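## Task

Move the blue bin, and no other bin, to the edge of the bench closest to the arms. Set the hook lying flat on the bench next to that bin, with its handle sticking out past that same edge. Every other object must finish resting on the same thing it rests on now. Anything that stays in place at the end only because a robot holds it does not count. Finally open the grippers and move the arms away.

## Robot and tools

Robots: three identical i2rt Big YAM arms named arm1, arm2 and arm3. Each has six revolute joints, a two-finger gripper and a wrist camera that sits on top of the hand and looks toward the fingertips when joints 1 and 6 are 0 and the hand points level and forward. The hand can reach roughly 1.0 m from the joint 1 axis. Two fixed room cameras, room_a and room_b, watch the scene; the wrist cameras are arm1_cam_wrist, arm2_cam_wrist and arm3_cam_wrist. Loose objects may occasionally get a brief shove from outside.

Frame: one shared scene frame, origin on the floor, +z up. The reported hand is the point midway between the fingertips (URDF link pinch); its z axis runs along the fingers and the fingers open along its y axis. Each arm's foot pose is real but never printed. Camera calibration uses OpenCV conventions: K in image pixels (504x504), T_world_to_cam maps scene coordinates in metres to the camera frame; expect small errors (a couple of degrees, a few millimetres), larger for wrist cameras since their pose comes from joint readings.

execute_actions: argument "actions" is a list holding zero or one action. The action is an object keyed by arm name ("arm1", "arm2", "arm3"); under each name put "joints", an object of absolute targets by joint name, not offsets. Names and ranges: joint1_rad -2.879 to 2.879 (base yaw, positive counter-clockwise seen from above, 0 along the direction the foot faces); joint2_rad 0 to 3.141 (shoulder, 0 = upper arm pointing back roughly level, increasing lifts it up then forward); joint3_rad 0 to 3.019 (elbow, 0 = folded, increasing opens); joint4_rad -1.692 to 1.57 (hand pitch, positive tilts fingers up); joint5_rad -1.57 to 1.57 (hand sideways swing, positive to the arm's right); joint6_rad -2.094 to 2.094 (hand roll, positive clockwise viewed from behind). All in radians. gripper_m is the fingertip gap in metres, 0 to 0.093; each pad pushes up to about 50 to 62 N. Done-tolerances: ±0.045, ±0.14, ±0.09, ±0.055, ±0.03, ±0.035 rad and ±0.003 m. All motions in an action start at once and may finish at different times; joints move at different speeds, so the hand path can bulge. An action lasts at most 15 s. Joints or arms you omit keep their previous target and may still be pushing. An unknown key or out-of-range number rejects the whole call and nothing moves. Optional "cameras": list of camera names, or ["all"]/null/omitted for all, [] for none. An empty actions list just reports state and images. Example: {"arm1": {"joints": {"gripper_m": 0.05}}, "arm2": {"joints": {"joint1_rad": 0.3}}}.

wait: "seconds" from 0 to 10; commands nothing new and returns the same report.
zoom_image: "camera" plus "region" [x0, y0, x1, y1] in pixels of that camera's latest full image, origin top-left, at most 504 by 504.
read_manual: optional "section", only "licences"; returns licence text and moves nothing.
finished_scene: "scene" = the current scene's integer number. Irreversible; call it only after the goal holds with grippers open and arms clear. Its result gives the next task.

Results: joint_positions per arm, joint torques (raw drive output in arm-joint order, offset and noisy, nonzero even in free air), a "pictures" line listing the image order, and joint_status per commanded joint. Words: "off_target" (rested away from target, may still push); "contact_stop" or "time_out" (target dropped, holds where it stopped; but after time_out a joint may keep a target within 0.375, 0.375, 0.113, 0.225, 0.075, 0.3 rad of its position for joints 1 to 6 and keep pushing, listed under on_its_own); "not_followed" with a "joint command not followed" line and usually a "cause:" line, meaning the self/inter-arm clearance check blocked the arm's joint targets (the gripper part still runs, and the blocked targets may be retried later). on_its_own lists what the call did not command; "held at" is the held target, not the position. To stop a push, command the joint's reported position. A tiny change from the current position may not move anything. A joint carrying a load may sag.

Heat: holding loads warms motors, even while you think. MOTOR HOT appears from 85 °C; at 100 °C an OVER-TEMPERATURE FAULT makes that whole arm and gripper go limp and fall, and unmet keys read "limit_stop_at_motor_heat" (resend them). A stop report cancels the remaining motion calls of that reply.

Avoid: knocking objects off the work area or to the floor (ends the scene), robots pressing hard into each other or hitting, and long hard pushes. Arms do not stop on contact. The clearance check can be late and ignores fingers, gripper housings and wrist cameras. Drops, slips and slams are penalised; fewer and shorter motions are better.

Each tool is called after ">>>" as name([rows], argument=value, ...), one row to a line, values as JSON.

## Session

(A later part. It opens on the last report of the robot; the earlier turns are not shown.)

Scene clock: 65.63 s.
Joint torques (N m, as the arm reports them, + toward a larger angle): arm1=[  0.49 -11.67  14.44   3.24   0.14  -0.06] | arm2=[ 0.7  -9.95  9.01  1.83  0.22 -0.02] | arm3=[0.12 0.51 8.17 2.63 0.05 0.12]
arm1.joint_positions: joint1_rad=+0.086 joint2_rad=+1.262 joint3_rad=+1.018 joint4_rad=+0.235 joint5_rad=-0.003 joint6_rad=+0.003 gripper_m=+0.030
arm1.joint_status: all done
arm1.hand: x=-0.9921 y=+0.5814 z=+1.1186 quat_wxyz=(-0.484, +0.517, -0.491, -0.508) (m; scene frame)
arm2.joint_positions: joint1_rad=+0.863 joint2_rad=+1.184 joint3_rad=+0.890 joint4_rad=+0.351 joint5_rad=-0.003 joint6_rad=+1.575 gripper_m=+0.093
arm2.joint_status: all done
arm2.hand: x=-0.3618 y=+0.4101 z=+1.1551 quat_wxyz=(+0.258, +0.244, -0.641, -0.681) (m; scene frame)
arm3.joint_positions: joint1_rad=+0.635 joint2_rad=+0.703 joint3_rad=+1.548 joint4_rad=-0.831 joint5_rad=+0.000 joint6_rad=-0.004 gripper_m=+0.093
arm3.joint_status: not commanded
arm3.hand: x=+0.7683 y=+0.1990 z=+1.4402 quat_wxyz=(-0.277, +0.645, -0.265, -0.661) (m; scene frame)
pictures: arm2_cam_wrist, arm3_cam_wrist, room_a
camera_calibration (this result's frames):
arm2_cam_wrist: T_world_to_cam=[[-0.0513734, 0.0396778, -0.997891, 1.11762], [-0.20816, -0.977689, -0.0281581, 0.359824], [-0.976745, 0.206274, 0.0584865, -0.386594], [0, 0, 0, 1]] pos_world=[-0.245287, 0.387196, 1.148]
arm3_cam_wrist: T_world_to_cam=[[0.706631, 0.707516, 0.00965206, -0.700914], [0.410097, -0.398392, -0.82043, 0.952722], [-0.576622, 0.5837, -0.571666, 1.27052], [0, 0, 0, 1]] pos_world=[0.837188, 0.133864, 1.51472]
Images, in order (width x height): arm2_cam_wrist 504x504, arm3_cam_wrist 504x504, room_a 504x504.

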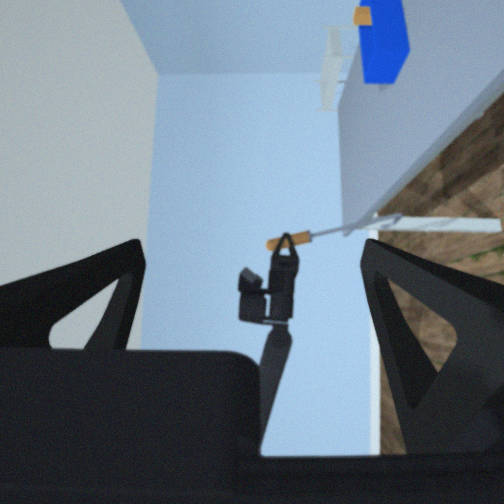

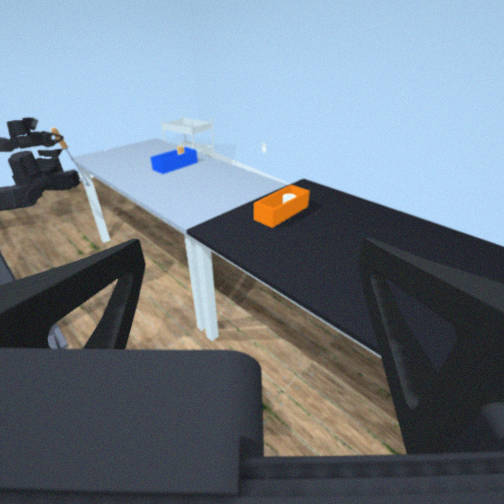

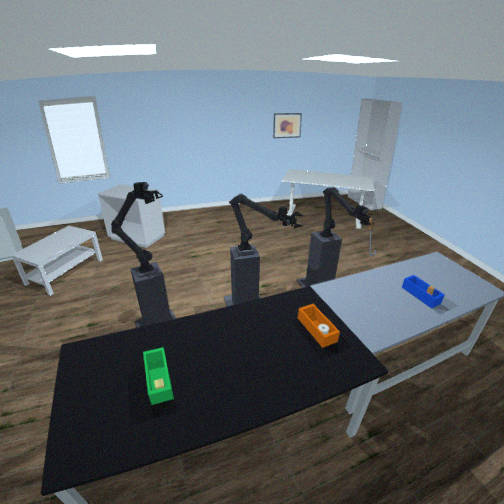

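>>> execute_actions([
  {"arm1":{"joints":{"joint1_rad":-0.17,"joint3_rad":1.39,"joint4_rad":0.7}},"arm2":{"joints":{"joint2_rad":0.9,"joint5_rad":0.3}}},
], cameras=["arm2_cam_wrist"])

>>> execute_actions([
  {"arm1":{"joints":{"joint2_rad":1.9,"joint4_rad":1.2}}},
], cameras=["arm2_cam_wrist","arm3_cam_wrist"])

>>> zoom_image(camera="arm3_cam_wrist", region=[20, 100, 220, 240])

Scene clock: 74.23 s.
Joint torques (N m, as the arm reports them, + toward a larger angle): arm1=[ 1.02 -9.9  14.25  2.68  0.    0.04] | arm2=[ 0.59 -6.33  9.74  1.5   0.12 -0.02] | arm3=[0.38 0.88 8.19 2.85 0.02 0.11]
arm1.joint_positions: joint1_rad=-0.173 joint2_rad=+1.250 joint3_rad=+1.333 joint4_rad=+0.670 joint5_rad=+0.001 joint6_rad=-0.005 gripper_m=+0.030
arm1.joint_status: all done
arm1.hand: x=-0.8548 y=+0.5116 z=+1.4133 quat_wxyz=(-0.715, +0.255, -0.309, -0.573) (m; scene frame)
arm2.joint_positions: joint1_rad=+0.863 joint2_rad=+0.892 joint3_rad=+0.882 joint4_rad=+0.356 joint5_rad=+0.297 joint6_rad=+1.575 gripper_m=+0.093
arm2.joint_status: all done
arm2.hand: x=-0.2512 y=+0.3604 z=+1.2898 quat_wxyz=(+0.208, +0.088, -0.572, -0.788) (m; scene frame)
arm3.joint_positions: joint1_rad=+0.635 joint2_rad=+0.703 joint3_rad=+1.548 joint4_rad=-0.831 joint5_rad=+0.000 joint6_rad=-0.004 gripper_m=+0.093
arm3.joint_status: not commanded
arm3.hand: x=+0.7683 y=+0.1990 z=+1.4402 quat_wxyz=(-0.277, +0.645, -0.265, -0.661) (m; scene frame)
pictures: arm2_cam_wrist
camera_calibration (this result's frames):
arm2_cam_wrist: T_world_to_cam=[[-0.240042, 0.255467, -0.936545, 1.05539], [-0.497718, -0.860688, -0.107207, 0.325135], [-0.833461, 0.440401, 0.333752, -0.679585], [0, 0, 0, 1]] pos_world=[-0.151244, 0.309514, 1.25009]
Images, in order (width x height): arm2_cam_wrist 504x504.

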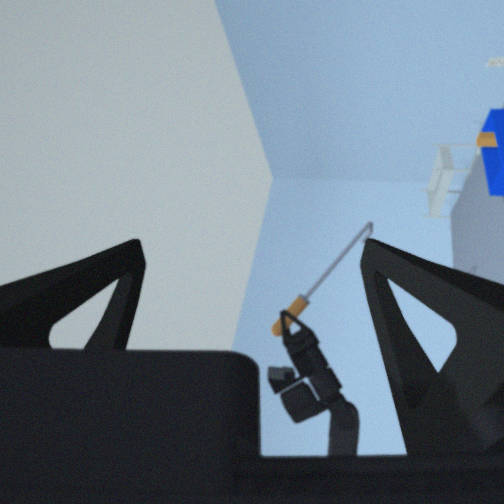

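Scene clock: 75.83 s.
Joint torques (N m, as the arm reports them, + toward a larger angle): arm1=[  1.02 -21.42  12.65   3.69  -0.05   0.02] | arm2=[ 0.67 -5.98  9.81  1.51  0.12  0.  ] | arm3=[0.85 1.12 8.24 2.76 0.03 0.11]
arm1.joint_positions: joint1_rad=-0.173 joint2_rad=+1.959 joint3_rad=+1.333 joint4_rad=+1.156 joint5_rad=+0.002 joint6_rad=-0.003 gripper_m=+0.030
arm1.joint_status: all done
arm1.hand: x=-0.8057 y=+0.7266 z=+1.0565 quat_wxyz=(-0.676, +0.317, -0.387, -0.541) (m; scene frame)
arm2.joint_positions: joint1_rad=+0.863 joint2_rad=+0.892 joint3_rad=+0.882 joint4_rad=+0.356 joint5_rad=+0.297 joint6_rad=+1.575 gripper_m=+0.093
arm2.joint_status: not commanded
arm2.hand: x=-0.2512 y=+0.3604 z=+1.2898 quat_wxyz=(+0.208, +0.088, -0.572, -0.788) (m; scene frame)
arm3.joint_positions: joint1_rad=+0.635 joint2_rad=+0.703 joint3_rad=+1.548 joint4_rad=-0.831 joint5_rad=+0.000 joint6_rad=-0.004 gripper_m=+0.093
arm3.joint_status: not commanded
arm3.hand: x=+0.7683 y=+0.1990 z=+1.4402 quat_wxyz=(-0.277, +0.645, -0.265, -0.661) (m; scene frame)
pictures: arm2_cam_wrist, arm3_cam_wrist
camera_calibration (this result's frames):
arm2_cam_wrist: T_world_to_cam=[[-0.240042, 0.255467, -0.936545, 1.05539], [-0.497718, -0.860688, -0.107207, 0.325135], [-0.833461, 0.440401, 0.333752, -0.679585], [0, 0, 0, 1]] pos_world=[-0.151244, 0.309514, 1.25009]
arm3_cam_wrist: T_world_to_cam=[[0.706631, 0.707516, 0.00965206, -0.700914], [0.410097, -0.398392, -0.82043, 0.952722], [-0.576622, 0.5837, -0.571666, 1.27052], [0, 0, 0, 1]] pos_world=[0.837188, 0.133864, 1.51472]
Images, in order (width x height): arm2_cam_wrist 504x504, arm3_cam_wrist 504x504.

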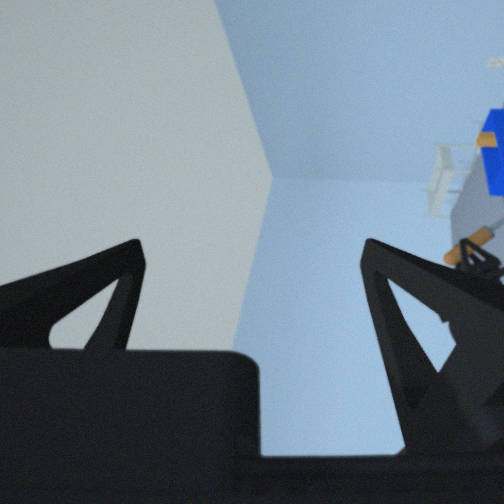

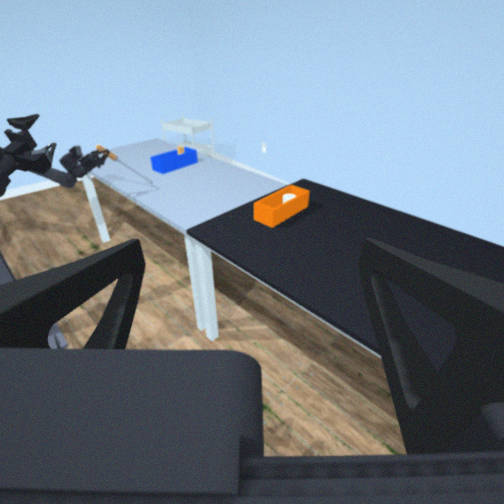

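Region (20, 100, 220, 240) of arm3_cam_wrist's 504x504 image, scaled by 2.520, with more detail than that image has; it fills the top 353 rows of this view, and the rest is white.

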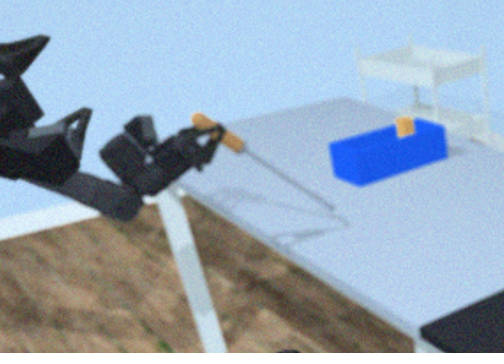

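>>> execute_actions([
  {"arm1":{"joints":{"joint4_rad":0.85}},"arm2":{"joints":{"joint1_rad":0.75,"joint2_rad":0.7,"joint4_rad":-0.5,"joint5_rad":0,"joint6_rad":0}}},
], cameras=["arm2_cam_wrist"])

>>> execute_actions([
  {"arm1":{"joints":{"joint4_rad":0.6}}},
], cameras=["arm2_cam_wrist","arm1_cam_wrist"])

Scene clock: 81.27 s.
Joint torques (N m, as the arm reports them, + toward a larger angle): arm1=[  1.05 -18.2   12.11   0.87  -0.09  -0.03] | arm2=[ 0.73 -3.74  9.92  1.18  0.   -0.07] | arm3=[0.69 0.95 8.21 2.89 0.02 0.09]
arm1.joint_positions: joint1_rad=-0.173 joint2_rad=+1.916 joint3_rad=+1.346 joint4_rad=+0.870 joint5_rad=+0.003 joint6_rad=+0.001 gripper_m=+0.030
arm1.joint_status: all done
arm1.hand: x=-0.8010 y=+0.7464 z=+1.0310 quat_wxyz=(-0.626, +0.375, -0.463, -0.502) (m; scene frame)
arm2.joint_positions: joint1_rad=+0.748 joint2_rad=+0.696 joint3_rad=+0.882 joint4_rad=-0.489 joint5_rad=+0.003 joint6_rad=+0.009 gripper_m=+0.093
arm2.joint_status: all done
arm2.hand: x=-0.2148 y=+0.3118 z=+1.1671 quat_wxyz=(-0.275, +0.712, -0.375, -0.526) (m; scene frame)
arm3.joint_positions: joint1_rad=+0.635 joint2_rad=+0.703 joint3_rad=+1.548 joint4_rad=-0.831 joint5_rad=+0.000 joint6_rad=-0.004 gripper_m=+0.093
arm3.joint_status: not commanded
arm3.hand: x=+0.7683 y=+0.1990 z=+1.4402 quat_wxyz=(-0.277, +0.645, -0.265, -0.661) (m; scene frame)
pictures: arm2_cam_wrist
camera_calibration (this result's frames):
arm2_cam_wrist: T_world_to_cam=[[0.824359, 0.565826, -0.0165513, 0.0197556], [0.447054, -0.668698, -0.594125, 0.9996], [-0.347239, 0.482373, -0.804202, 0.832558], [0, 0, 0, 1]] pos_world=[-0.174065, 0.255649, 1.26376]
Images, in order (width x height): arm2_cam_wrist 504x504.

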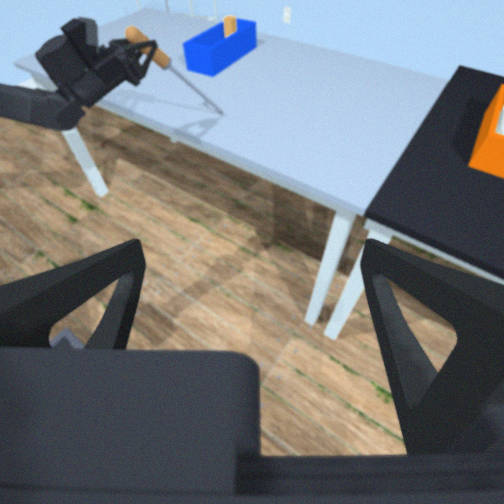

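Scene clock: 82.23 s.
Joint torques (N m, as the arm reports them, + toward a larger angle): arm1=[  1.05 -16.94  11.82   1.54  -0.09  -0.1 ] | arm2=[ 0.83 -3.81  9.92  1.24  0.03 -0.06] | arm3=[0.2  1.14 8.42 2.66 0.   0.08]
arm1.joint_positions: joint1_rad=-0.173 joint2_rad=+1.899 joint3_rad=+1.352 joint4_rad=+0.610 joint5_rad=+0.003 joint6_rad=+0.007 gripper_m=+0.030
arm1.joint_status: all done
arm1.hand: x=-0.7988 y=+0.7555 z=+0.9847 quat_wxyz=(-0.566, +0.431, -0.535, -0.456) (m; scene frame)
arm2.joint_positions: joint1_rad=+0.748 joint2_rad=+0.696 joint3_rad=+0.882 joint4_rad=-0.489 joint5_rad=+0.003 joint6_rad=+0.009 gripper_m=+0.093
arm2.joint_status: not commanded
arm2.hand: x=-0.2148 y=+0.3118 z=+1.1671 quat_wxyz=(-0.275, +0.712, -0.375, -0.526) (m; scene frame)
arm3.joint_positions: joint1_rad=+0.635 joint2_rad=+0.703 joint3_rad=+1.548 joint4_rad=-0.831 joint5_rad=+0.000 joint6_rad=-0.004 gripper_m=+0.093
arm3.joint_status: not commanded
arm3.hand: x=+0.7683 y=+0.1990 z=+1.4402 quat_wxyz=(-0.277, +0.645, -0.265, -0.661) (m; scene frame)
pictures: arm1_cam_wrist, arm2_cam_wrist
camera_calibration (this result's frames):
arm1_cam_wrist: T_world_to_cam=[[0.979122, -0.203125, -0.00780012, 0.947206], [-0.112715, -0.510585, -0.852407, 1.14285], [0.169162, 0.83549, -0.52282, 0.146451], [0, 0, 0, 1]] pos_world=[-0.823388, 0.653565, 1.05813]
arm2_cam_wrist: T_world_to_cam=[[0.8243, 0.565922, -0.0161868, 0.0192877], [0.447308, -0.668525, -0.594129, 0.999606], [-0.347052, 0.4825, -0.804207, 0.832564], [0, 0, 0, 1]] pos_world=[-0.174087, 0.255634, 1.26376]
Images, in order (width x height): arm1_cam_wrist 504x504, arm2_cam_wrist 504x504.

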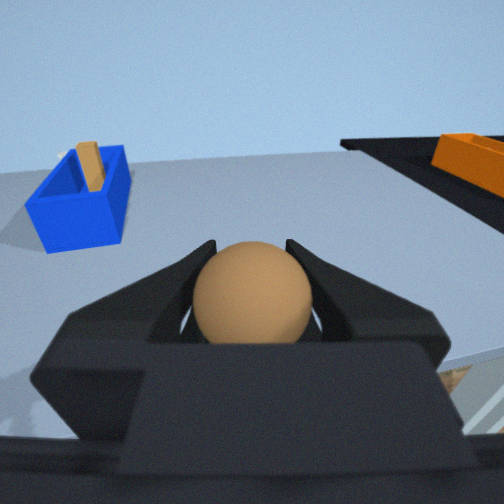

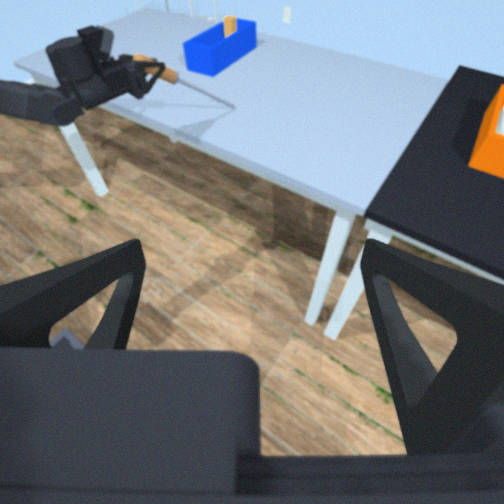

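>>> execute_actions([
  {"arm1":{"joints":{"joint2_rad":2.02,"joint4_rad":0.69}}},
], cameras=[])

>>> execute_actions([
  {"arm1":{"joints":{"joint2_rad":2.1,"joint3_rad":1.34,"joint4_rad":0.8}}},
], cameras=["arm2_cam_wrist","arm1_cam_wrist"])

>>> zoom_image(camera="arm2_cam_wrist", region=[40, 40, 280, 200])

Scene clock: 86.53 s.
Joint torques (N m, as the arm reports them, + toward a larger angle): arm1=[  0.8  -19.55  11.08   2.84  -0.03  -0.09] | arm2=[ 0.87 -3.66  9.92  1.22  0.01 -0.06] | arm3=[0.25 0.38 8.2  2.69 0.04 0.14]
arm1.joint_positions: joint1_rad=-0.173 joint2_rad=+2.040 joint3_rad=+1.352 joint4_rad=+0.674 joint5_rad=+0.002 joint6_rad=+0.007 gripper_m=+0.030
arm1.joint_status: all done
arm1.hand: x=-0.7953 y=+0.7693 z=+0.8918 quat_wxyz=(-0.545, +0.448, -0.556, -0.439) (m; scene frame)
arm2.joint_positions: joint1_rad=+0.748 joint2_rad=+0.696 joint3_rad=+0.882 joint4_rad=-0.489 joint5_rad=+0.003 joint6_rad=+0.009 gripper_m=+0.093
arm2.joint_status: not commanded
arm2.hand: x=-0.2148 y=+0.3118 z=+1.1671 quat_wxyz=(-0.275, +0.712, -0.375, -0.526) (m; scene frame)
arm3.joint_positions: joint1_rad=+0.635 joint2_rad=+0.703 joint3_rad=+1.548 joint4_rad=-0.831 joint5_rad=+0.000 joint6_rad=-0.004 gripper_m=+0.093
arm3.joint_status: not commanded
arm3.hand: x=+0.7683 y=+0.1990 z=+1.4402 quat_wxyz=(-0.277, +0.645, -0.265, -0.661) (m; scene frame)
pictures: none
No camera images: the call's "cameras" was empty. Leave "cameras" out to get every camera's image.

Scene clock: 87.47 s.
Joint torques (N m, as the arm reports them, + toward a larger angle): arm1=[  1.06 -18.36   8.44   2.95  -0.02  -0.1 ] | arm2=[ 0.7  -3.66  9.89  1.29  0.01 -0.06] | arm3=[ 0.08  0.73  8.11  2.73 -0.02  0.08]
arm1.joint_positions: joint1_rad=-0.173 joint2_rad=+2.102 joint3_rad=+1.328 joint4_rad=+0.780 joint5_rad=+0.002 joint6_rad=+0.007 gripper_m=+0.030
arm1.joint_status: all done
arm1.hand: x=-0.7959 y=+0.7657 z=+0.8573 quat_wxyz=(-0.550, +0.444, -0.550, -0.444) (m; scene frame)
arm2.joint_positions: joint1_rad=+0.748 joint2_rad=+0.696 joint3_rad=+0.882 joint4_rad=-0.489 joint5_rad=+0.003 joint6_rad=+0.009 gripper_m=+0.093
arm2.joint_status: not commanded
arm2.hand: x=-0.2148 y=+0.3118 z=+1.1671 quat_wxyz=(-0.275, +0.712, -0.375, -0.526) (m; scene frame)
arm3.joint_positions: joint1_rad=+0.635 joint2_rad=+0.703 joint3_rad=+1.548 joint4_rad=-0.831 joint5_rad=+0.000 joint6_rad=-0.004 gripper_m=+0.093
arm3.joint_status: not commanded
arm3.hand: x=+0.7683 y=+0.1990 z=+1.4402 quat_wxyz=(-0.277, +0.645, -0.265, -0.661) (m; scene frame)
pictures: arm1_cam_wrist, arm2_cam_wrist
camera_calibration (this result's frames):
arm1_cam_wrist: T_world_to_cam=[[0.979248, -0.202501, -0.00818939, 0.945407], [-0.122226, -0.55786, -0.820886, 1.04145], [0.161662, 0.804851, -0.571034, 0.129668], [0, 0, 0, 1]] pos_world=[-0.819457, 0.668065, 0.936698]
arm2_cam_wrist: T_world_to_cam=[[0.8243, 0.565922, -0.0161868, 0.0192877], [0.447308, -0.668525, -0.594129, 0.999606], [-0.347052, 0.4825, -0.804207, 0.832564], [0, 0, 0, 1]] pos_world=[-0.174087, 0.255634, 1.26376]
Images, in order (width x height): arm1_cam_wrist 504x504, arm2_cam_wrist 504x504.

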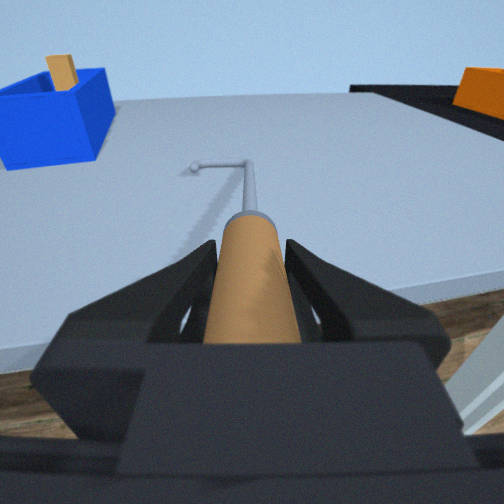

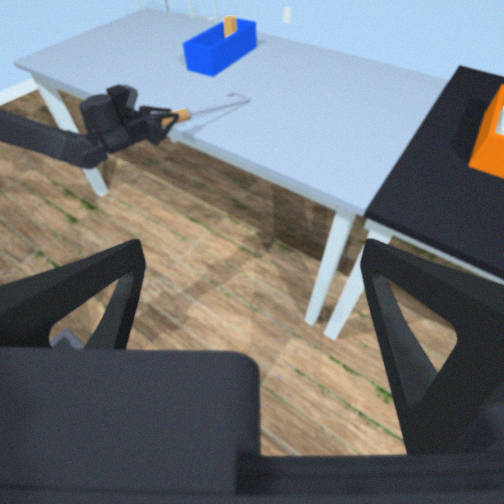

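Region (40, 40, 280, 200) of arm2_cam_wrist's 504x504 image, scaled by 2.100, with more detail than that image has.

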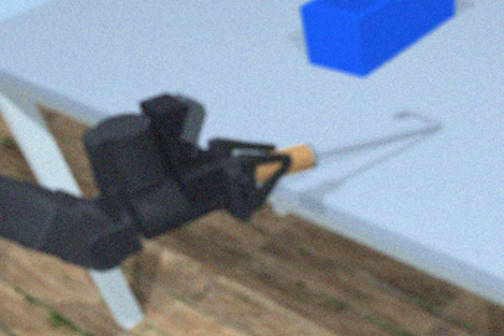

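>>> execute_actions([
  {"arm1":{"joints":{"joint4_rad":0.7}}},
], cameras=["arm1_cam_wrist"])

>>> execute_actions([
  {"arm1":{"joints":{"joint2_rad":1.85,"joint6_rad":-1.57}}},
], cameras=["arm2_cam_wrist","arm1_cam_wrist"])

Scene clock: 92.07 s.
Joint torques (N m, as the arm reports them, + toward a larger angle): arm1=[  1.1  -18.29   8.57   1.49   0.    -0.1 ] | arm2=[ 0.82 -3.63  9.87  1.22  0.01 -0.07] | arm3=[0.44 0.51 8.33 2.59 0.02 0.12]
arm1.joint_positions: joint1_rad=-0.173 joint2_rad=+2.102 joint3_rad=+1.328 joint4_rad=+0.712 joint5_rad=+0.001 joint6_rad=+0.007 gripper_m=+0.030
arm1.joint_status: all done
arm1.hand: x=-0.7960 y=+0.7651 z=+0.8406 quat_wxyz=(-0.531, +0.459, -0.569, -0.428) (m; scene frame)
arm2.joint_positions: joint1_rad=+0.748 joint2_rad=+0.696 joint3_rad=+0.882 joint4_rad=-0.489 joint5_rad=+0.003 joint6_rad=+0.009 gripper_m=+0.093
arm2.joint_status: not commanded
arm2.hand: x=-0.2148 y=+0.3118 z=+1.1671 quat_wxyz=(-0.275, +0.712, -0.375, -0.526) (m; scene frame)
arm3.joint_positions: joint1_rad=+0.635 joint2_rad=+0.703 joint3_rad=+1.548 joint4_rad=-0.831 joint5_rad=+0.000 joint6_rad=-0.004 gripper_m=+0.093
arm3.joint_status: not commanded
arm3.hand: x=+0.7683 y=+0.1990 z=+1.4402 quat_wxyz=(-0.277, +0.645, -0.265, -0.661) (m; scene frame)
pictures: arm1_cam_wrist
camera_calibration (this result's frames):
arm1_cam_wrist: T_world_to_cam=[[0.979179, -0.202812, -0.00873639, 0.945924], [-0.133526, -0.611058, -0.780243, 1.02496], [0.152904, 0.765164, -0.625416, 0.189733], [0, 0, 0, 1]] pos_world=[-0.81838, 0.67298, 0.926646]
Images, in order (width x height): arm1_cam_wrist 504x504.

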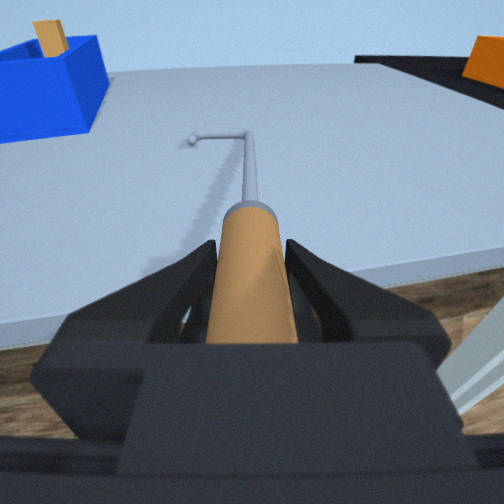

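Scene clock: 95.53 s.
Joint torques (N m, as the arm reports them, + toward a larger angle): arm1=[  1.09 -18.52  11.36   2.97   0.04  -0.46] | arm2=[ 0.75 -3.63  9.92  1.23  0.   -0.05] | arm3=[0.09 0.57 8.23 2.57 0.05 0.11]
arm1.joint_positions: joint1_rad=-0.173 joint2_rad=+1.875 joint3_rad=+1.306 joint4_rad=+0.680 joint5_rad=+0.000 joint6_rad=-1.523 gripper_m=+0.030
arm1.joint_status: joint6_rad time_out (moved -1.530 of -1.577); the others done
arm1.on_its_own: joint6_rad reads -1.523 and still pushes toward -1.570 since a time_out
arm1.hand: x=-0.8022 y=+0.7424 z=+0.9934 quat_wxyz=(-0.740, +0.664, -0.084, +0.063) (m; scene frame)
arm2.joint_positions: joint1_rad=+0.748 joint2_rad=+0.696 joint3_rad=+0.882 joint4_rad=-0.489 joint5_rad=+0.003 joint6_rad=+0.009 gripper_m=+0.093
arm2.joint_status: not commanded
arm2.hand: x=-0.2148 y=+0.3118 z=+1.1671 quat_wxyz=(-0.275, +0.712, -0.375, -0.526) (m; scene frame)
arm3.joint_positions: joint1_rad=+0.635 joint2_rad=+0.703 joint3_rad=+1.548 joint4_rad=-0.831 joint5_rad=+0.000 joint6_rad=-0.004 gripper_m=+0.093
arm3.joint_status: not commanded
arm3.hand: x=+0.7683 y=+0.1990 z=+1.4402 quat_wxyz=(-0.277, +0.645, -0.265, -0.661) (m; scene frame)
pictures: arm1_cam_wrist, arm2_cam_wrist
camera_calibration (this result's frames):
arm1_cam_wrist: T_world_to_cam=[[0.0277841, -0.10341, 0.994251, -0.884698], [0.684078, -0.723282, -0.0943435, 1.18728], [0.72888, 0.682766, 0.0506448, 0.155251], [0, 0, 0, 1]] pos_world=[-0.900769, 0.661249, 0.983761]
arm2_cam_wrist: T_world_to_cam=[[0.8243, 0.565922, -0.0161868, 0.0192877], [0.447308, -0.668525, -0.594129, 0.999606], [-0.347052, 0.4825, -0.804207, 0.832564], [0, 0, 0, 1]] pos_world=[-0.174087, 0.255634, 1.26376]
Images, in order (width x height): arm1_cam_wrist 504x504, arm2_cam_wrist 504x504.

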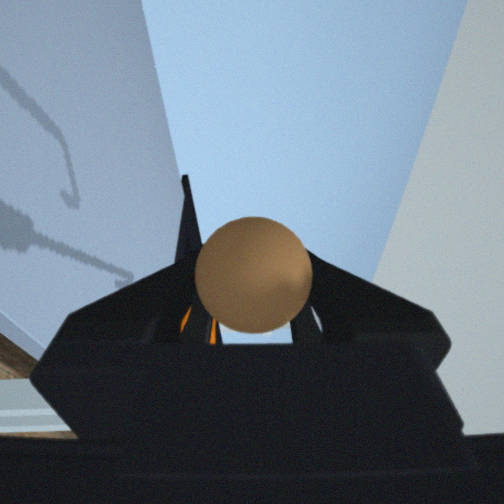

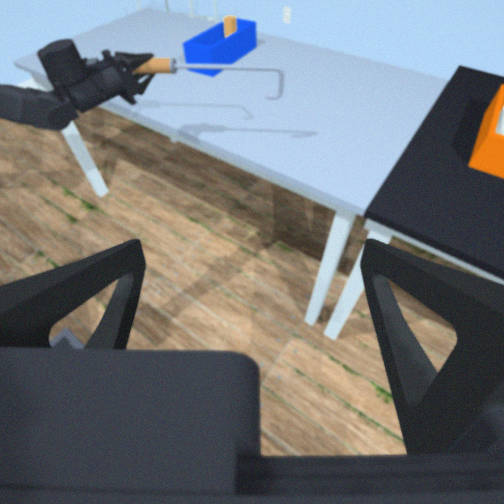

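>>> execute_actions([
  {"arm1":{"joints":{"joint1_rad":0.0,"joint3_rad":2.12,"joint2_rad":2.05,"joint4_rad":0.3,"joint5_rad":-0.62,"joint6_rad":-1.55}}},
], cameras=[])

>>> execute_actions([
  {"arm1":{"joints":{"joint2_rad":2.22}}},
], cameras=["arm2_cam_wrist","arm1_cam_wrist","room_a","room_b"])

>>> zoom_image(camera="room_a", region=[350, 220, 490, 330])

>>> zoom_image(camera="room_b", region=[50, 140, 150, 230])

Scene clock: 104.87 s.
Joint torques (N m, as the arm reports them, + toward a larger angle): arm1=[  1.03 -23.22  15.51   3.01   0.07  -0.35] | arm2=[ 0.69 -3.67  9.9   1.22  0.01 -0.07] | arm3=[0.39 0.34 8.23 2.57 0.02 0.11]
arm1.joint_positions: joint1_rad=-0.002 joint2_rad=+2.082 joint3_rad=+2.051 joint4_rad=+0.274 joint5_rad=-0.619 joint6_rad=-1.513 gripper_m=+0.030
arm1.joint_status: joint6_rad time_out (moved +0.011 of -0.027); the others done
arm1.on_its_own: joint6_rad reads -1.513 and still pushes toward -1.550 since a time_out
arm1.hand: x=-1.0284 y=+0.8537 z=+1.1661 quat_wxyz=(-0.746, +0.601, +0.212, -0.193) (m; scene frame)
arm2.joint_positions: joint1_rad=+0.748 joint2_rad=+0.696 joint3_rad=+0.882 joint4_rad=-0.489 joint5_rad=+0.003 joint6_rad=+0.009 gripper_m=+0.093
arm2.joint_status: not commanded
arm2.hand: x=-0.2148 y=+0.3118 z=+1.1671 quat_wxyz=(-0.275, +0.712, -0.375, -0.526) (m; scene frame)
arm3.joint_positions: joint1_rad=+0.635 joint2_rad=+0.703 joint3_rad=+1.548 joint4_rad=-0.831 joint5_rad=+0.000 joint6_rad=-0.004 gripper_m=+0.093
arm3.joint_status: not commanded
arm3.hand: x=+0.7683 y=+0.1990 z=+1.4402 quat_wxyz=(-0.277, +0.645, -0.265, -0.661) (m; scene frame)
pictures: none
No camera images: the call's "cameras" was empty. Leave "cameras" out to get every camera's image.

not run: a stop came earlier in this reply.

This scene's latest camera images include none from room_a. They are from: arm1_cam_wrist, arm2_cam_wrist. Call execute_actions without "cameras", or with room_a in "cameras", to get its image.

This scene's latest camera images include none from room_b. They are from: arm1_cam_wrist, arm2_cam_wrist. Call execute_actions without "cameras", or with room_b in "cameras", to get its image.

>>> execute_actions([
  {"arm1":{"joints":{"joint2_rad":2.22}}},
], cameras=["arm2_cam_wrist","arm1_cam_wrist","room_a","room_b"])

>>> zoom_image(camera="room_a", region=[350, 220, 490, 330])

>>> zoom_image(camera="room_b", region=[50, 140, 150, 230])

Scene clock: 109.67 s.
Joint torques (N m, as the arm reports them, + toward a larger angle): arm1=[  1.15 -28.42  14.86   3.54  -0.03  -0.39] | arm2=[ 0.87 -3.62  9.93  1.23  0.02 -0.05] | arm3=[0.42 1.16 8.21 2.68 0.02 0.09]
arm1.joint_positions: joint1_rad=-0.002 joint2_rad=+2.298 joint3_rad=+2.056 joint4_rad=+0.266 joint5_rad=-0.619 joint6_rad=-1.509 gripper_m=+0.030
arm1.joint_status: all done
arm1.on_its_own: joint6_rad reads -1.509 and still pushes toward -1.550 since a time_out
arm1.hand: x=-1.0251 y=+0.9056 z=+0.9803 quat_wxyz=(-0.676, +0.679, +0.185, -0.218) (m; scene frame)
arm2.joint_positions: joint1_rad=+0.748 joint2_rad=+0.696 joint3_rad=+0.882 joint4_rad=-0.489 joint5_rad=+0.003 joint6_rad=+0.009 gripper_m=+0.093
arm2.joint_status: not commanded
arm2.hand: x=-0.2148 y=+0.3118 z=+1.1671 quat_wxyz=(-0.275, +0.712, -0.375, -0.526) (m; scene frame)
arm3.joint_positions: joint1_rad=+0.635 joint2_rad=+0.703 joint3_rad=+1.548 joint4_rad=-0.831 joint5_rad=+0.000 joint6_rad=-0.004 gripper_m=+0.093
arm3.joint_status: not commanded
arm3.hand: x=+0.7683 y=+0.1990 z=+1.4402 quat_wxyz=(-0.277, +0.645, -0.265, -0.661) (m; scene frame)
pictures: arm1_cam_wrist, arm2_cam_wrist, room_a, room_b
camera_calibration (this result's frames):
arm1_cam_wrist: T_world_to_cam=[[0.0468255, 0.0294284, 0.99847, -0.95352], [0.998495, -0.029955, -0.0459438, 1.1035], [0.0285571, 0.999118, -0.0307868, -0.717574], [0, 0, 0, 1]] pos_world=[-1.0367, 0.778057, 0.980667]
arm2_cam_wrist: T_world_to_cam=[[0.8243, 0.565922, -0.0161868, 0.0192877], [0.447308, -0.668525, -0.594129, 0.999606], [-0.347052, 0.4825, -0.804207, 0.832564], [0, 0, 0, 1]] pos_world=[-0.174087, 0.255634, 1.26376]
Images, in order (width x height): arm1_cam_wrist 504x504, arm2_cam_wrist 504x504, room_a 504x504, room_b 504x504.

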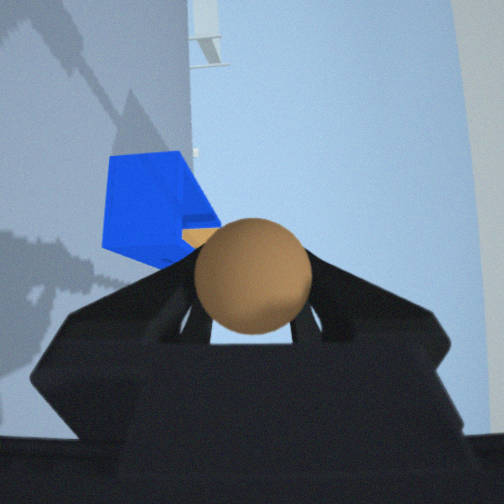

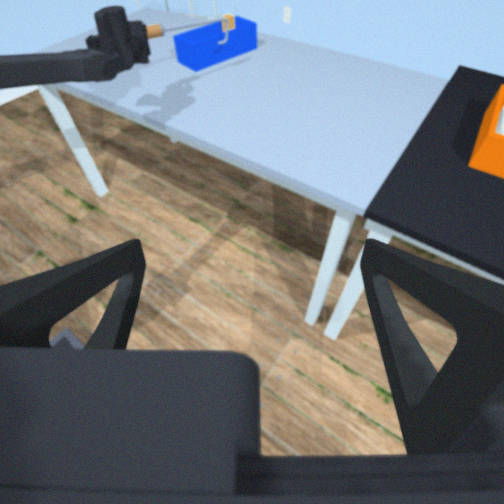

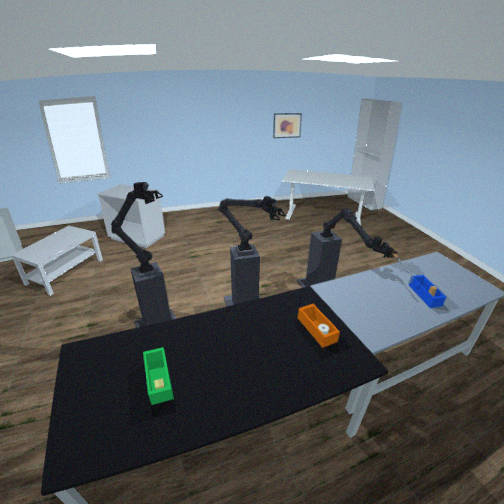

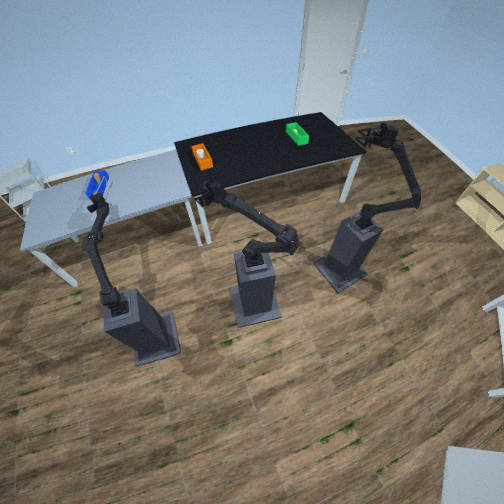

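Region (350, 220, 490, 330) of room_a's 504x504 image, scaled by 3.600, with more detail than that image has; it fills the top 396 rows of this view, and the rest is white.

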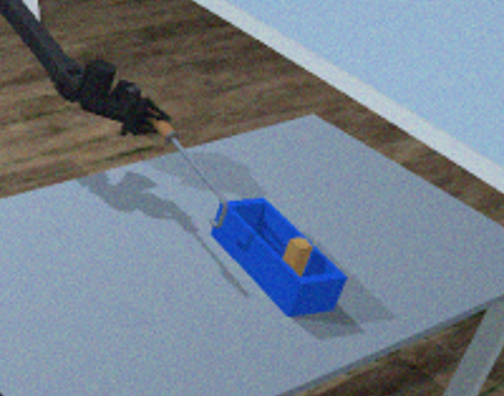

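Region (50, 140, 150, 230) of room_b's 504x504 image, scaled by 5.040, with more detail than that image has; it fills the top 454 rows of this view, and the rest is white.

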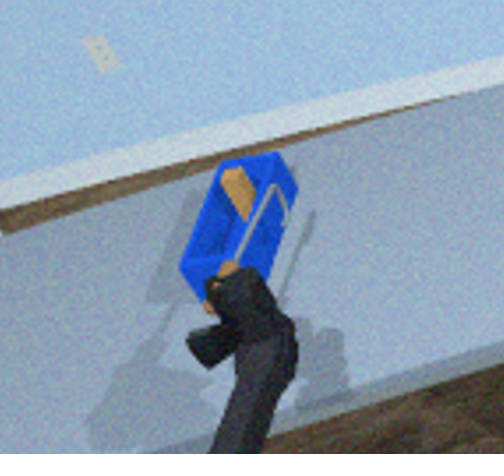

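>>> execute_actions([
  {"arm1":{"joints":{"joint4_rad":0.4}}},
], cameras=[])

>>> execute_actions([
  {"arm1":{"joints":{"joint1_rad":0.07}}},
], cameras=[])

>>> execute_actions([
  {"arm1":{"joints":{"joint4_rad":0.26}}},
], cameras=["arm2_cam_wrist","arm1_cam_wrist","room_a"])

>>> zoom_image(camera="room_a", region=[380, 240, 470, 320])

>>> zoom_image(camera="arm2_cam_wrist", region=[100, 0, 280, 90])

Scene clock: 114.70 s.
Joint torques (N m, as the arm reports them, + toward a larger angle): arm1=[  1.08 -28.31  14.87   4.28   0.02  -0.39] | arm2=[ 0.76 -3.67  9.88  1.26  0.01 -0.06] | arm3=[1.09 0.57 8.19 2.56 0.02 0.13]
arm1.joint_positions: joint1_rad=-0.002 joint2_rad=+2.296 joint3_rad=+2.056 joint4_rad=+0.350 joint5_rad=-0.619 joint6_rad=-1.509 gripper_m=+0.030
arm1.joint_status: all done
arm1.on_its_own: joint6_rad reads -1.509 and still pushes toward -1.550 since a time_out
arm1.hand: x=-1.0252 y=+0.9042 z=+1.0001 quat_wxyz=(-0.705, +0.649, +0.195, -0.209) (m; scene frame)
arm2.joint_positions: joint1_rad=+0.748 joint2_rad=+0.696 joint3_rad=+0.882 joint4_rad=-0.489 joint5_rad=+0.003 joint6_rad=+0.009 gripper_m=+0.093
arm2.joint_status: not commanded
arm2.hand: x=-0.2148 y=+0.3118 z=+1.1671 quat_wxyz=(-0.275, +0.712, -0.375, -0.526) (m; scene frame)
arm3.joint_positions: joint1_rad=+0.635 joint2_rad=+0.703 joint3_rad=+1.548 joint4_rad=-0.831 joint5_rad=+0.000 joint6_rad=-0.004 gripper_m=+0.093
arm3.joint_status: not commanded
arm3.hand: x=+0.7683 y=+0.1990 z=+1.4402 quat_wxyz=(-0.277, +0.645, -0.265, -0.661) (m; scene frame)
pictures: none
No camera images: the call's "cameras" was empty. Leave "cameras" out to get every camera's image.

Scene clock: 116.03 s.
Joint torques (N m, as the arm reports them, + toward a larger angle): arm1=[  0.89 -28.44  14.81   4.22   0.13  -0.39] | arm2=[ 0.83 -3.74  9.95  1.23  0.02 -0.06] | arm3=[0.25 0.95 8.22 2.74 0.04 0.11]
arm1.joint_positions: joint1_rad=+0.072 joint2_rad=+2.296 joint3_rad=+2.056 joint4_rad=+0.350 joint5_rad=-0.622 joint6_rad=-1.509 gripper_m=+0.030
arm1.joint_status: all done
arm1.on_its_own: joint6_rad reads -1.509 and still pushes toward -1.550 since a time_out
arm1.hand: x=-1.0932 y=+0.8968 z=+0.9997 quat_wxyz=(-0.696, +0.641, +0.220, -0.236) (m; scene frame)
arm2.joint_positions: joint1_rad=+0.748 joint2_rad=+0.696 joint3_rad=+0.882 joint4_rad=-0.489 joint5_rad=+0.003 joint6_rad=+0.009 gripper_m=+0.093
arm2.joint_status: not commanded
arm2.hand: x=-0.2148 y=+0.3118 z=+1.1671 quat_wxyz=(-0.275, +0.712, -0.375, -0.526) (m; scene frame)
arm3.joint_positions: joint1_rad=+0.635 joint2_rad=+0.703 joint3_rad=+1.548 joint4_rad=-0.831 joint5_rad=+0.000 joint6_rad=-0.004 gripper_m=+0.093
arm3.joint_status: not commanded
arm3.hand: x=+0.7683 y=+0.1990 z=+1.4402 quat_wxyz=(-0.277, +0.645, -0.265, -0.661) (m; scene frame)
pictures: none
No camera images: the call's "cameras" was empty. Leave "cameras" out to get every camera's image.

Scene clock: 116.97 s.
Joint torques (N m, as the arm reports them, + toward a larger angle): arm1=[  0.99 -28.3   14.8    2.67   0.12  -0.36] | arm2=[ 0.88 -3.54  9.88  1.2   0.02 -0.06] | arm3=[ 0.7   0.6   8.19  2.72 -0.01  0.1 ]
arm1.joint_positions: joint1_rad=+0.073 joint2_rad=+2.294 joint3_rad=+2.056 joint4_rad=+0.243 joint5_rad=-0.623 joint6_rad=-1.512 gripper_m=+0.030
arm1.joint_status: all done
arm1.on_its_own: joint6_rad reads -1.512 and still pushes toward -1.550 since a time_out
arm1.hand: x=-1.0939 y=+0.8975 z=+0.9785 quat_wxyz=(-0.661, +0.677, +0.210, -0.246) (m; scene frame)
arm2.joint_positions: joint1_rad=+0.748 joint2_rad=+0.696 joint3_rad=+0.882 joint4_rad=-0.489 joint5_rad=+0.003 joint6_rad=+0.009 gripper_m=+0.093
arm2.joint_status: not commanded
arm2.hand: x=-0.2148 y=+0.3118 z=+1.1671 quat_wxyz=(-0.275, +0.712, -0.375, -0.526) (m; scene frame)
arm3.joint_positions: joint1_rad=+0.635 joint2_rad=+0.703 joint3_rad=+1.548 joint4_rad=-0.831 joint5_rad=+0.000 joint6_rad=-0.004 gripper_m=+0.093
arm3.joint_status: not commanded
arm3.hand: x=+0.7683 y=+0.1990 z=+1.4402 quat_wxyz=(-0.277, +0.645, -0.265, -0.661) (m; scene frame)
pictures: arm1_cam_wrist, arm2_cam_wrist, room_a
camera_calibration (this result's frames):
arm1_cam_wrist: T_world_to_cam=[[0.0420894, 0.0505416, 0.997835, -0.971777], [0.997855, 0.0479855, -0.0445208, 1.09986], [-0.0501317, 0.997569, -0.0484135, -0.775006], [0, 0, 0, 1]] pos_world=[-1.09545, 0.769459, 0.981119]
arm2_cam_wrist: T_world_to_cam=[[0.8243, 0.565922, -0.0161868, 0.0192877], [0.447308, -0.668525, -0.594129, 0.999606], [-0.347052, 0.4825, -0.804207, 0.832564], [0, 0, 0, 1]] pos_world=[-0.174087, 0.255634, 1.26376]
Images, in order (width x height): arm1_cam_wrist 504x504, arm2_cam_wrist 504x504, room_a 504x504.

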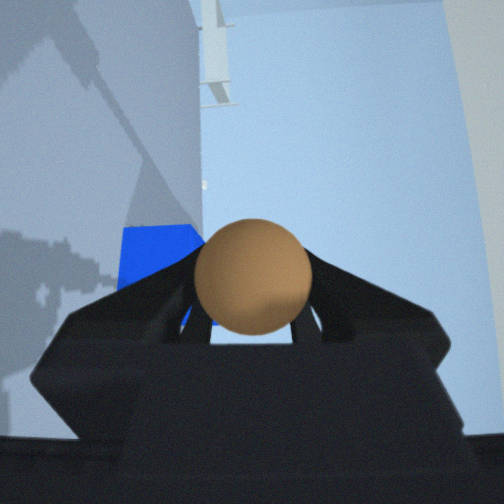

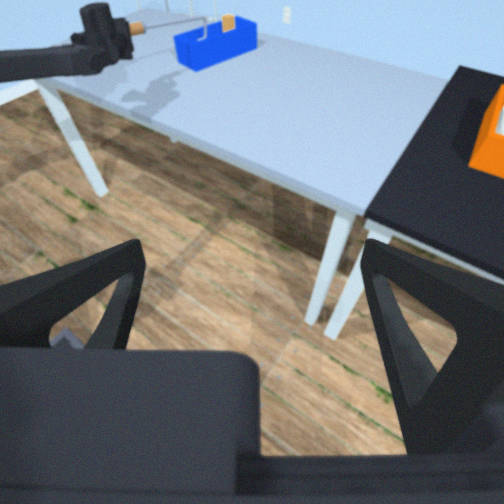

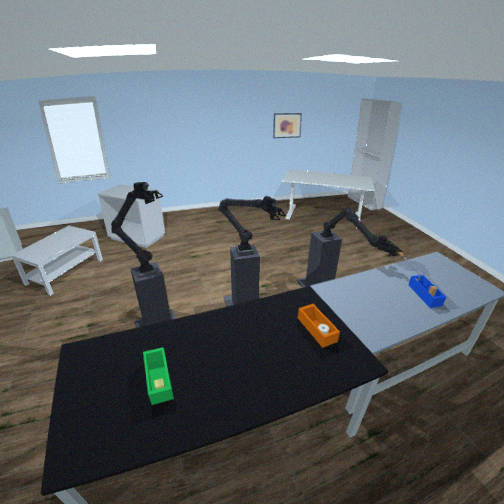

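Region (380, 240, 470, 320) of room_a's 504x504 image, scaled by 5.600, with more detail than that image has.

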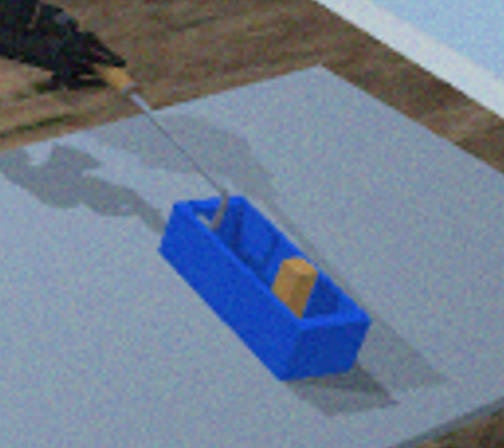

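Region (100, 0, 280, 90) of arm2_cam_wrist's 504x504 image, scaled by 2.800, with more detail than that image has.

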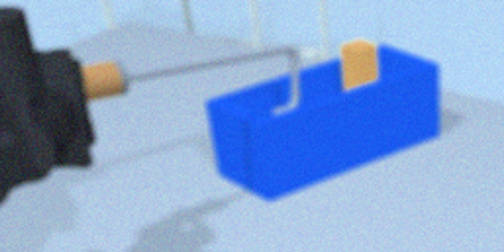

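>>> execute_actions([
  {"arm1":{"joints":{"joint4_rad":0.11}}},
], cameras=["arm2_cam_wrist"])

>>> execute_actions([
  {"arm1":{"joints":{"joint2_rad":2.225,"joint3_rad":1.9,"joint4_rad":0.28}}},
], cameras=[])

>>> execute_actions([
  {"arm1":{"joints":{"joint2_rad":2.10,"joint3_rad":1.67,"joint4_rad":0.38}}},
], cameras=["arm2_cam_wrist"])

>>> zoom_image(camera="arm2_cam_wrist", region=[60, 0, 280, 120])

Scene clock: 123.13 s.
Joint torques (N m, as the arm reports them, + toward a larger angle): arm1=[  0.63 -28.28  14.85   2.53   0.02  -0.35] | arm2=[ 0.83 -3.65  9.92  1.18  0.01 -0.05] | arm3=[1.1  0.66 8.26 2.67 0.03 0.13]
arm1.joint_positions: joint1_rad=+0.073 joint2_rad=+2.294 joint3_rad=+2.056 joint4_rad=+0.096 joint5_rad=-0.622 joint6_rad=-1.513 gripper_m=+0.030
arm1.joint_status: all done
arm1.on_its_own: joint6_rad reads -1.513 and still pushes toward -1.550 since a time_out
arm1.hand: x=-1.0935 y=+0.8952 z=+0.9472 quat_wxyz=(-0.609, +0.725, +0.193, -0.258) (m; scene frame)
arm2.joint_positions: joint1_rad=+0.748 joint2_rad=+0.696 joint3_rad=+0.882 joint4_rad=-0.489 joint5_rad=+0.003 joint6_rad=+0.009 gripper_m=+0.093
arm2.joint_status: not commanded
arm2.hand: x=-0.2148 y=+0.3118 z=+1.1671 quat_wxyz=(-0.275, +0.712, -0.375, -0.526) (m; scene frame)
arm3.joint_positions: joint1_rad=+0.635 joint2_rad=+0.703 joint3_rad=+1.548 joint4_rad=-0.831 joint5_rad=+0.000 joint6_rad=-0.004 gripper_m=+0.093
arm3.joint_status: not commanded
arm3.hand: x=+0.7683 y=+0.1990 z=+1.4402 quat_wxyz=(-0.277, +0.645, -0.265, -0.661) (m; scene frame)
pictures: arm2_cam_wrist
camera_calibration (this result's frames):
arm2_cam_wrist: T_world_to_cam=[[0.8243, 0.565922, -0.0161868, 0.0192877], [0.447308, -0.668525, -0.594129, 0.999606], [-0.347052, 0.4825, -0.804207, 0.832564], [0, 0, 0, 1]] pos_world=[-0.174087, 0.255634, 1.26376]
Images, in order (width x height): arm2_cam_wrist 504x504.

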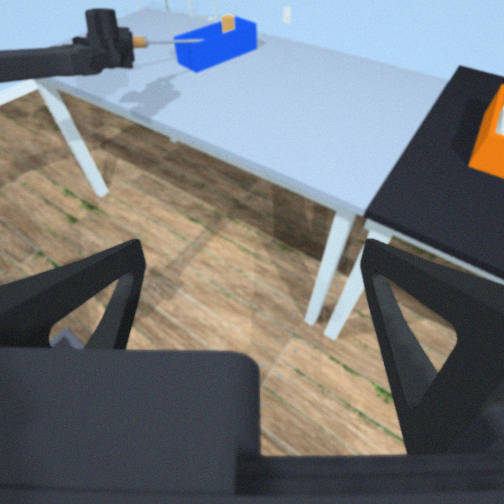

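Scene clock: 124.07 s.
Joint torques (N m, as the arm reports them, + toward a larger angle): arm1=[  0.62 -24.96   9.51   2.39  -0.04   0.27] | arm2=[ 0.59 -3.73  9.89  1.27  0.02 -0.07] | arm3=[ 0.69  1.5   8.25  2.57 -0.01  0.09]
arm1.joint_positions: joint1_rad=+0.073 joint2_rad=+2.264 joint3_rad=+1.899 joint4_rad=+0.269 joint5_rad=-0.620 joint6_rad=-1.565 gripper_m=+0.030
arm1.joint_status: all done
arm1.on_its_own: joint6_rad moved -0.053 to your old target -1.550
arm1.hand: x=-1.0924 y=+0.8748 z=+0.9194 quat_wxyz=(-0.633, +0.705, +0.216, -0.237) (m; scene frame)
arm2.joint_positions: joint1_rad=+0.748 joint2_rad=+0.696 joint3_rad=+0.882 joint4_rad=-0.489 joint5_rad=+0.003 joint6_rad=+0.009 gripper_m=+0.093
arm2.joint_status: not commanded
arm2.hand: x=-0.2148 y=+0.3118 z=+1.1671 quat_wxyz=(-0.275, +0.712, -0.375, -0.526) (m; scene frame)
arm3.joint_positions: joint1_rad=+0.635 joint2_rad=+0.703 joint3_rad=+1.548 joint4_rad=-0.831 joint5_rad=+0.000 joint6_rad=-0.004 gripper_m=+0.093
arm3.joint_status: not commanded
arm3.hand: x=+0.7683 y=+0.1990 z=+1.4402 quat_wxyz=(-0.277, +0.645, -0.265, -0.661) (m; scene frame)
pictures: none
No camera images: the call's "cameras" was empty. Leave "cameras" out to get every camera's image.

Scene clock: 125.00 s.
Joint torques (N m, as the arm reports them, + toward a larger angle): arm1=[  0.73 -22.63   9.29   2.67  -0.09   0.24] | arm2=[ 0.93 -3.65  9.89  1.22  0.01 -0.06] | arm3=[0.64 0.74 8.2  2.75 0.05 0.12]
arm1.joint_positions: joint1_rad=+0.073 joint2_rad=+2.132 joint3_rad=+1.667 joint4_rad=+0.363 joint5_rad=-0.619 joint6_rad=-1.562 gripper_m=+0.030
arm1.joint_status: all done
arm1.hand: x=-1.0905 y=+0.8242 z=+0.9199 quat_wxyz=(-0.630, +0.708, +0.214, -0.238) (m; scene frame)
arm2.joint_positions: joint1_rad=+0.748 joint2_rad=+0.696 joint3_rad=+0.882 joint4_rad=-0.489 joint5_rad=+0.003 joint6_rad=+0.009 gripper_m=+0.093
arm2.joint_status: not commanded
arm2.hand: x=-0.2148 y=+0.3118 z=+1.1671 quat_wxyz=(-0.275, +0.712, -0.375, -0.526) (m; scene frame)
arm3.joint_positions: joint1_rad=+0.635 joint2_rad=+0.703 joint3_rad=+1.548 joint4_rad=-0.831 joint5_rad=+0.000 joint6_rad=-0.004 gripper_m=+0.093
arm3.joint_status: not commanded
arm3.hand: x=+0.7683 y=+0.1990 z=+1.4402 quat_wxyz=(-0.277, +0.645, -0.265, -0.661) (m; scene frame)
pictures: arm2_cam_wrist
camera_calibration (this result's frames):
arm2_cam_wrist: T_world_to_cam=[[0.8243, 0.565922, -0.0161868, 0.0192877], [0.447308, -0.668525, -0.594129, 0.999606], [-0.347052, 0.4825, -0.804207, 0.832564], [0, 0, 0, 1]] pos_world=[-0.174087, 0.255634, 1.26376]
Images, in order (width x height): arm2_cam_wrist 504x504.

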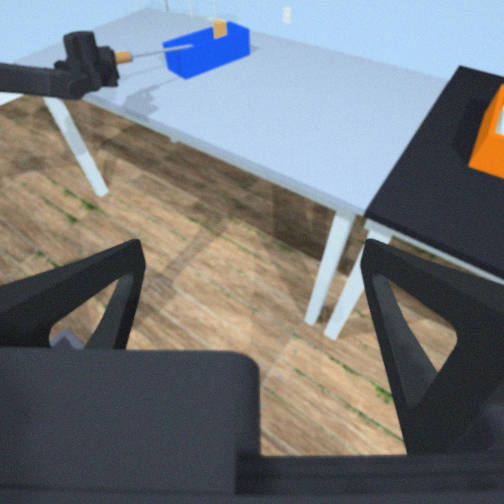

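Region (60, 0, 280, 120) of arm2_cam_wrist's 504x504 image, scaled by 2.291, with more detail than that image has; it fills the top 275 rows of this view, and the rest is white.

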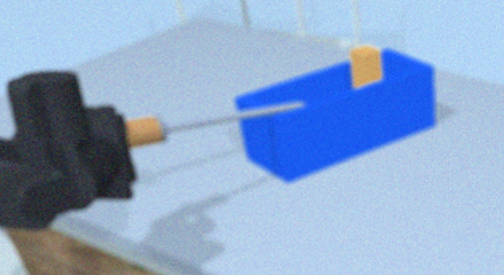

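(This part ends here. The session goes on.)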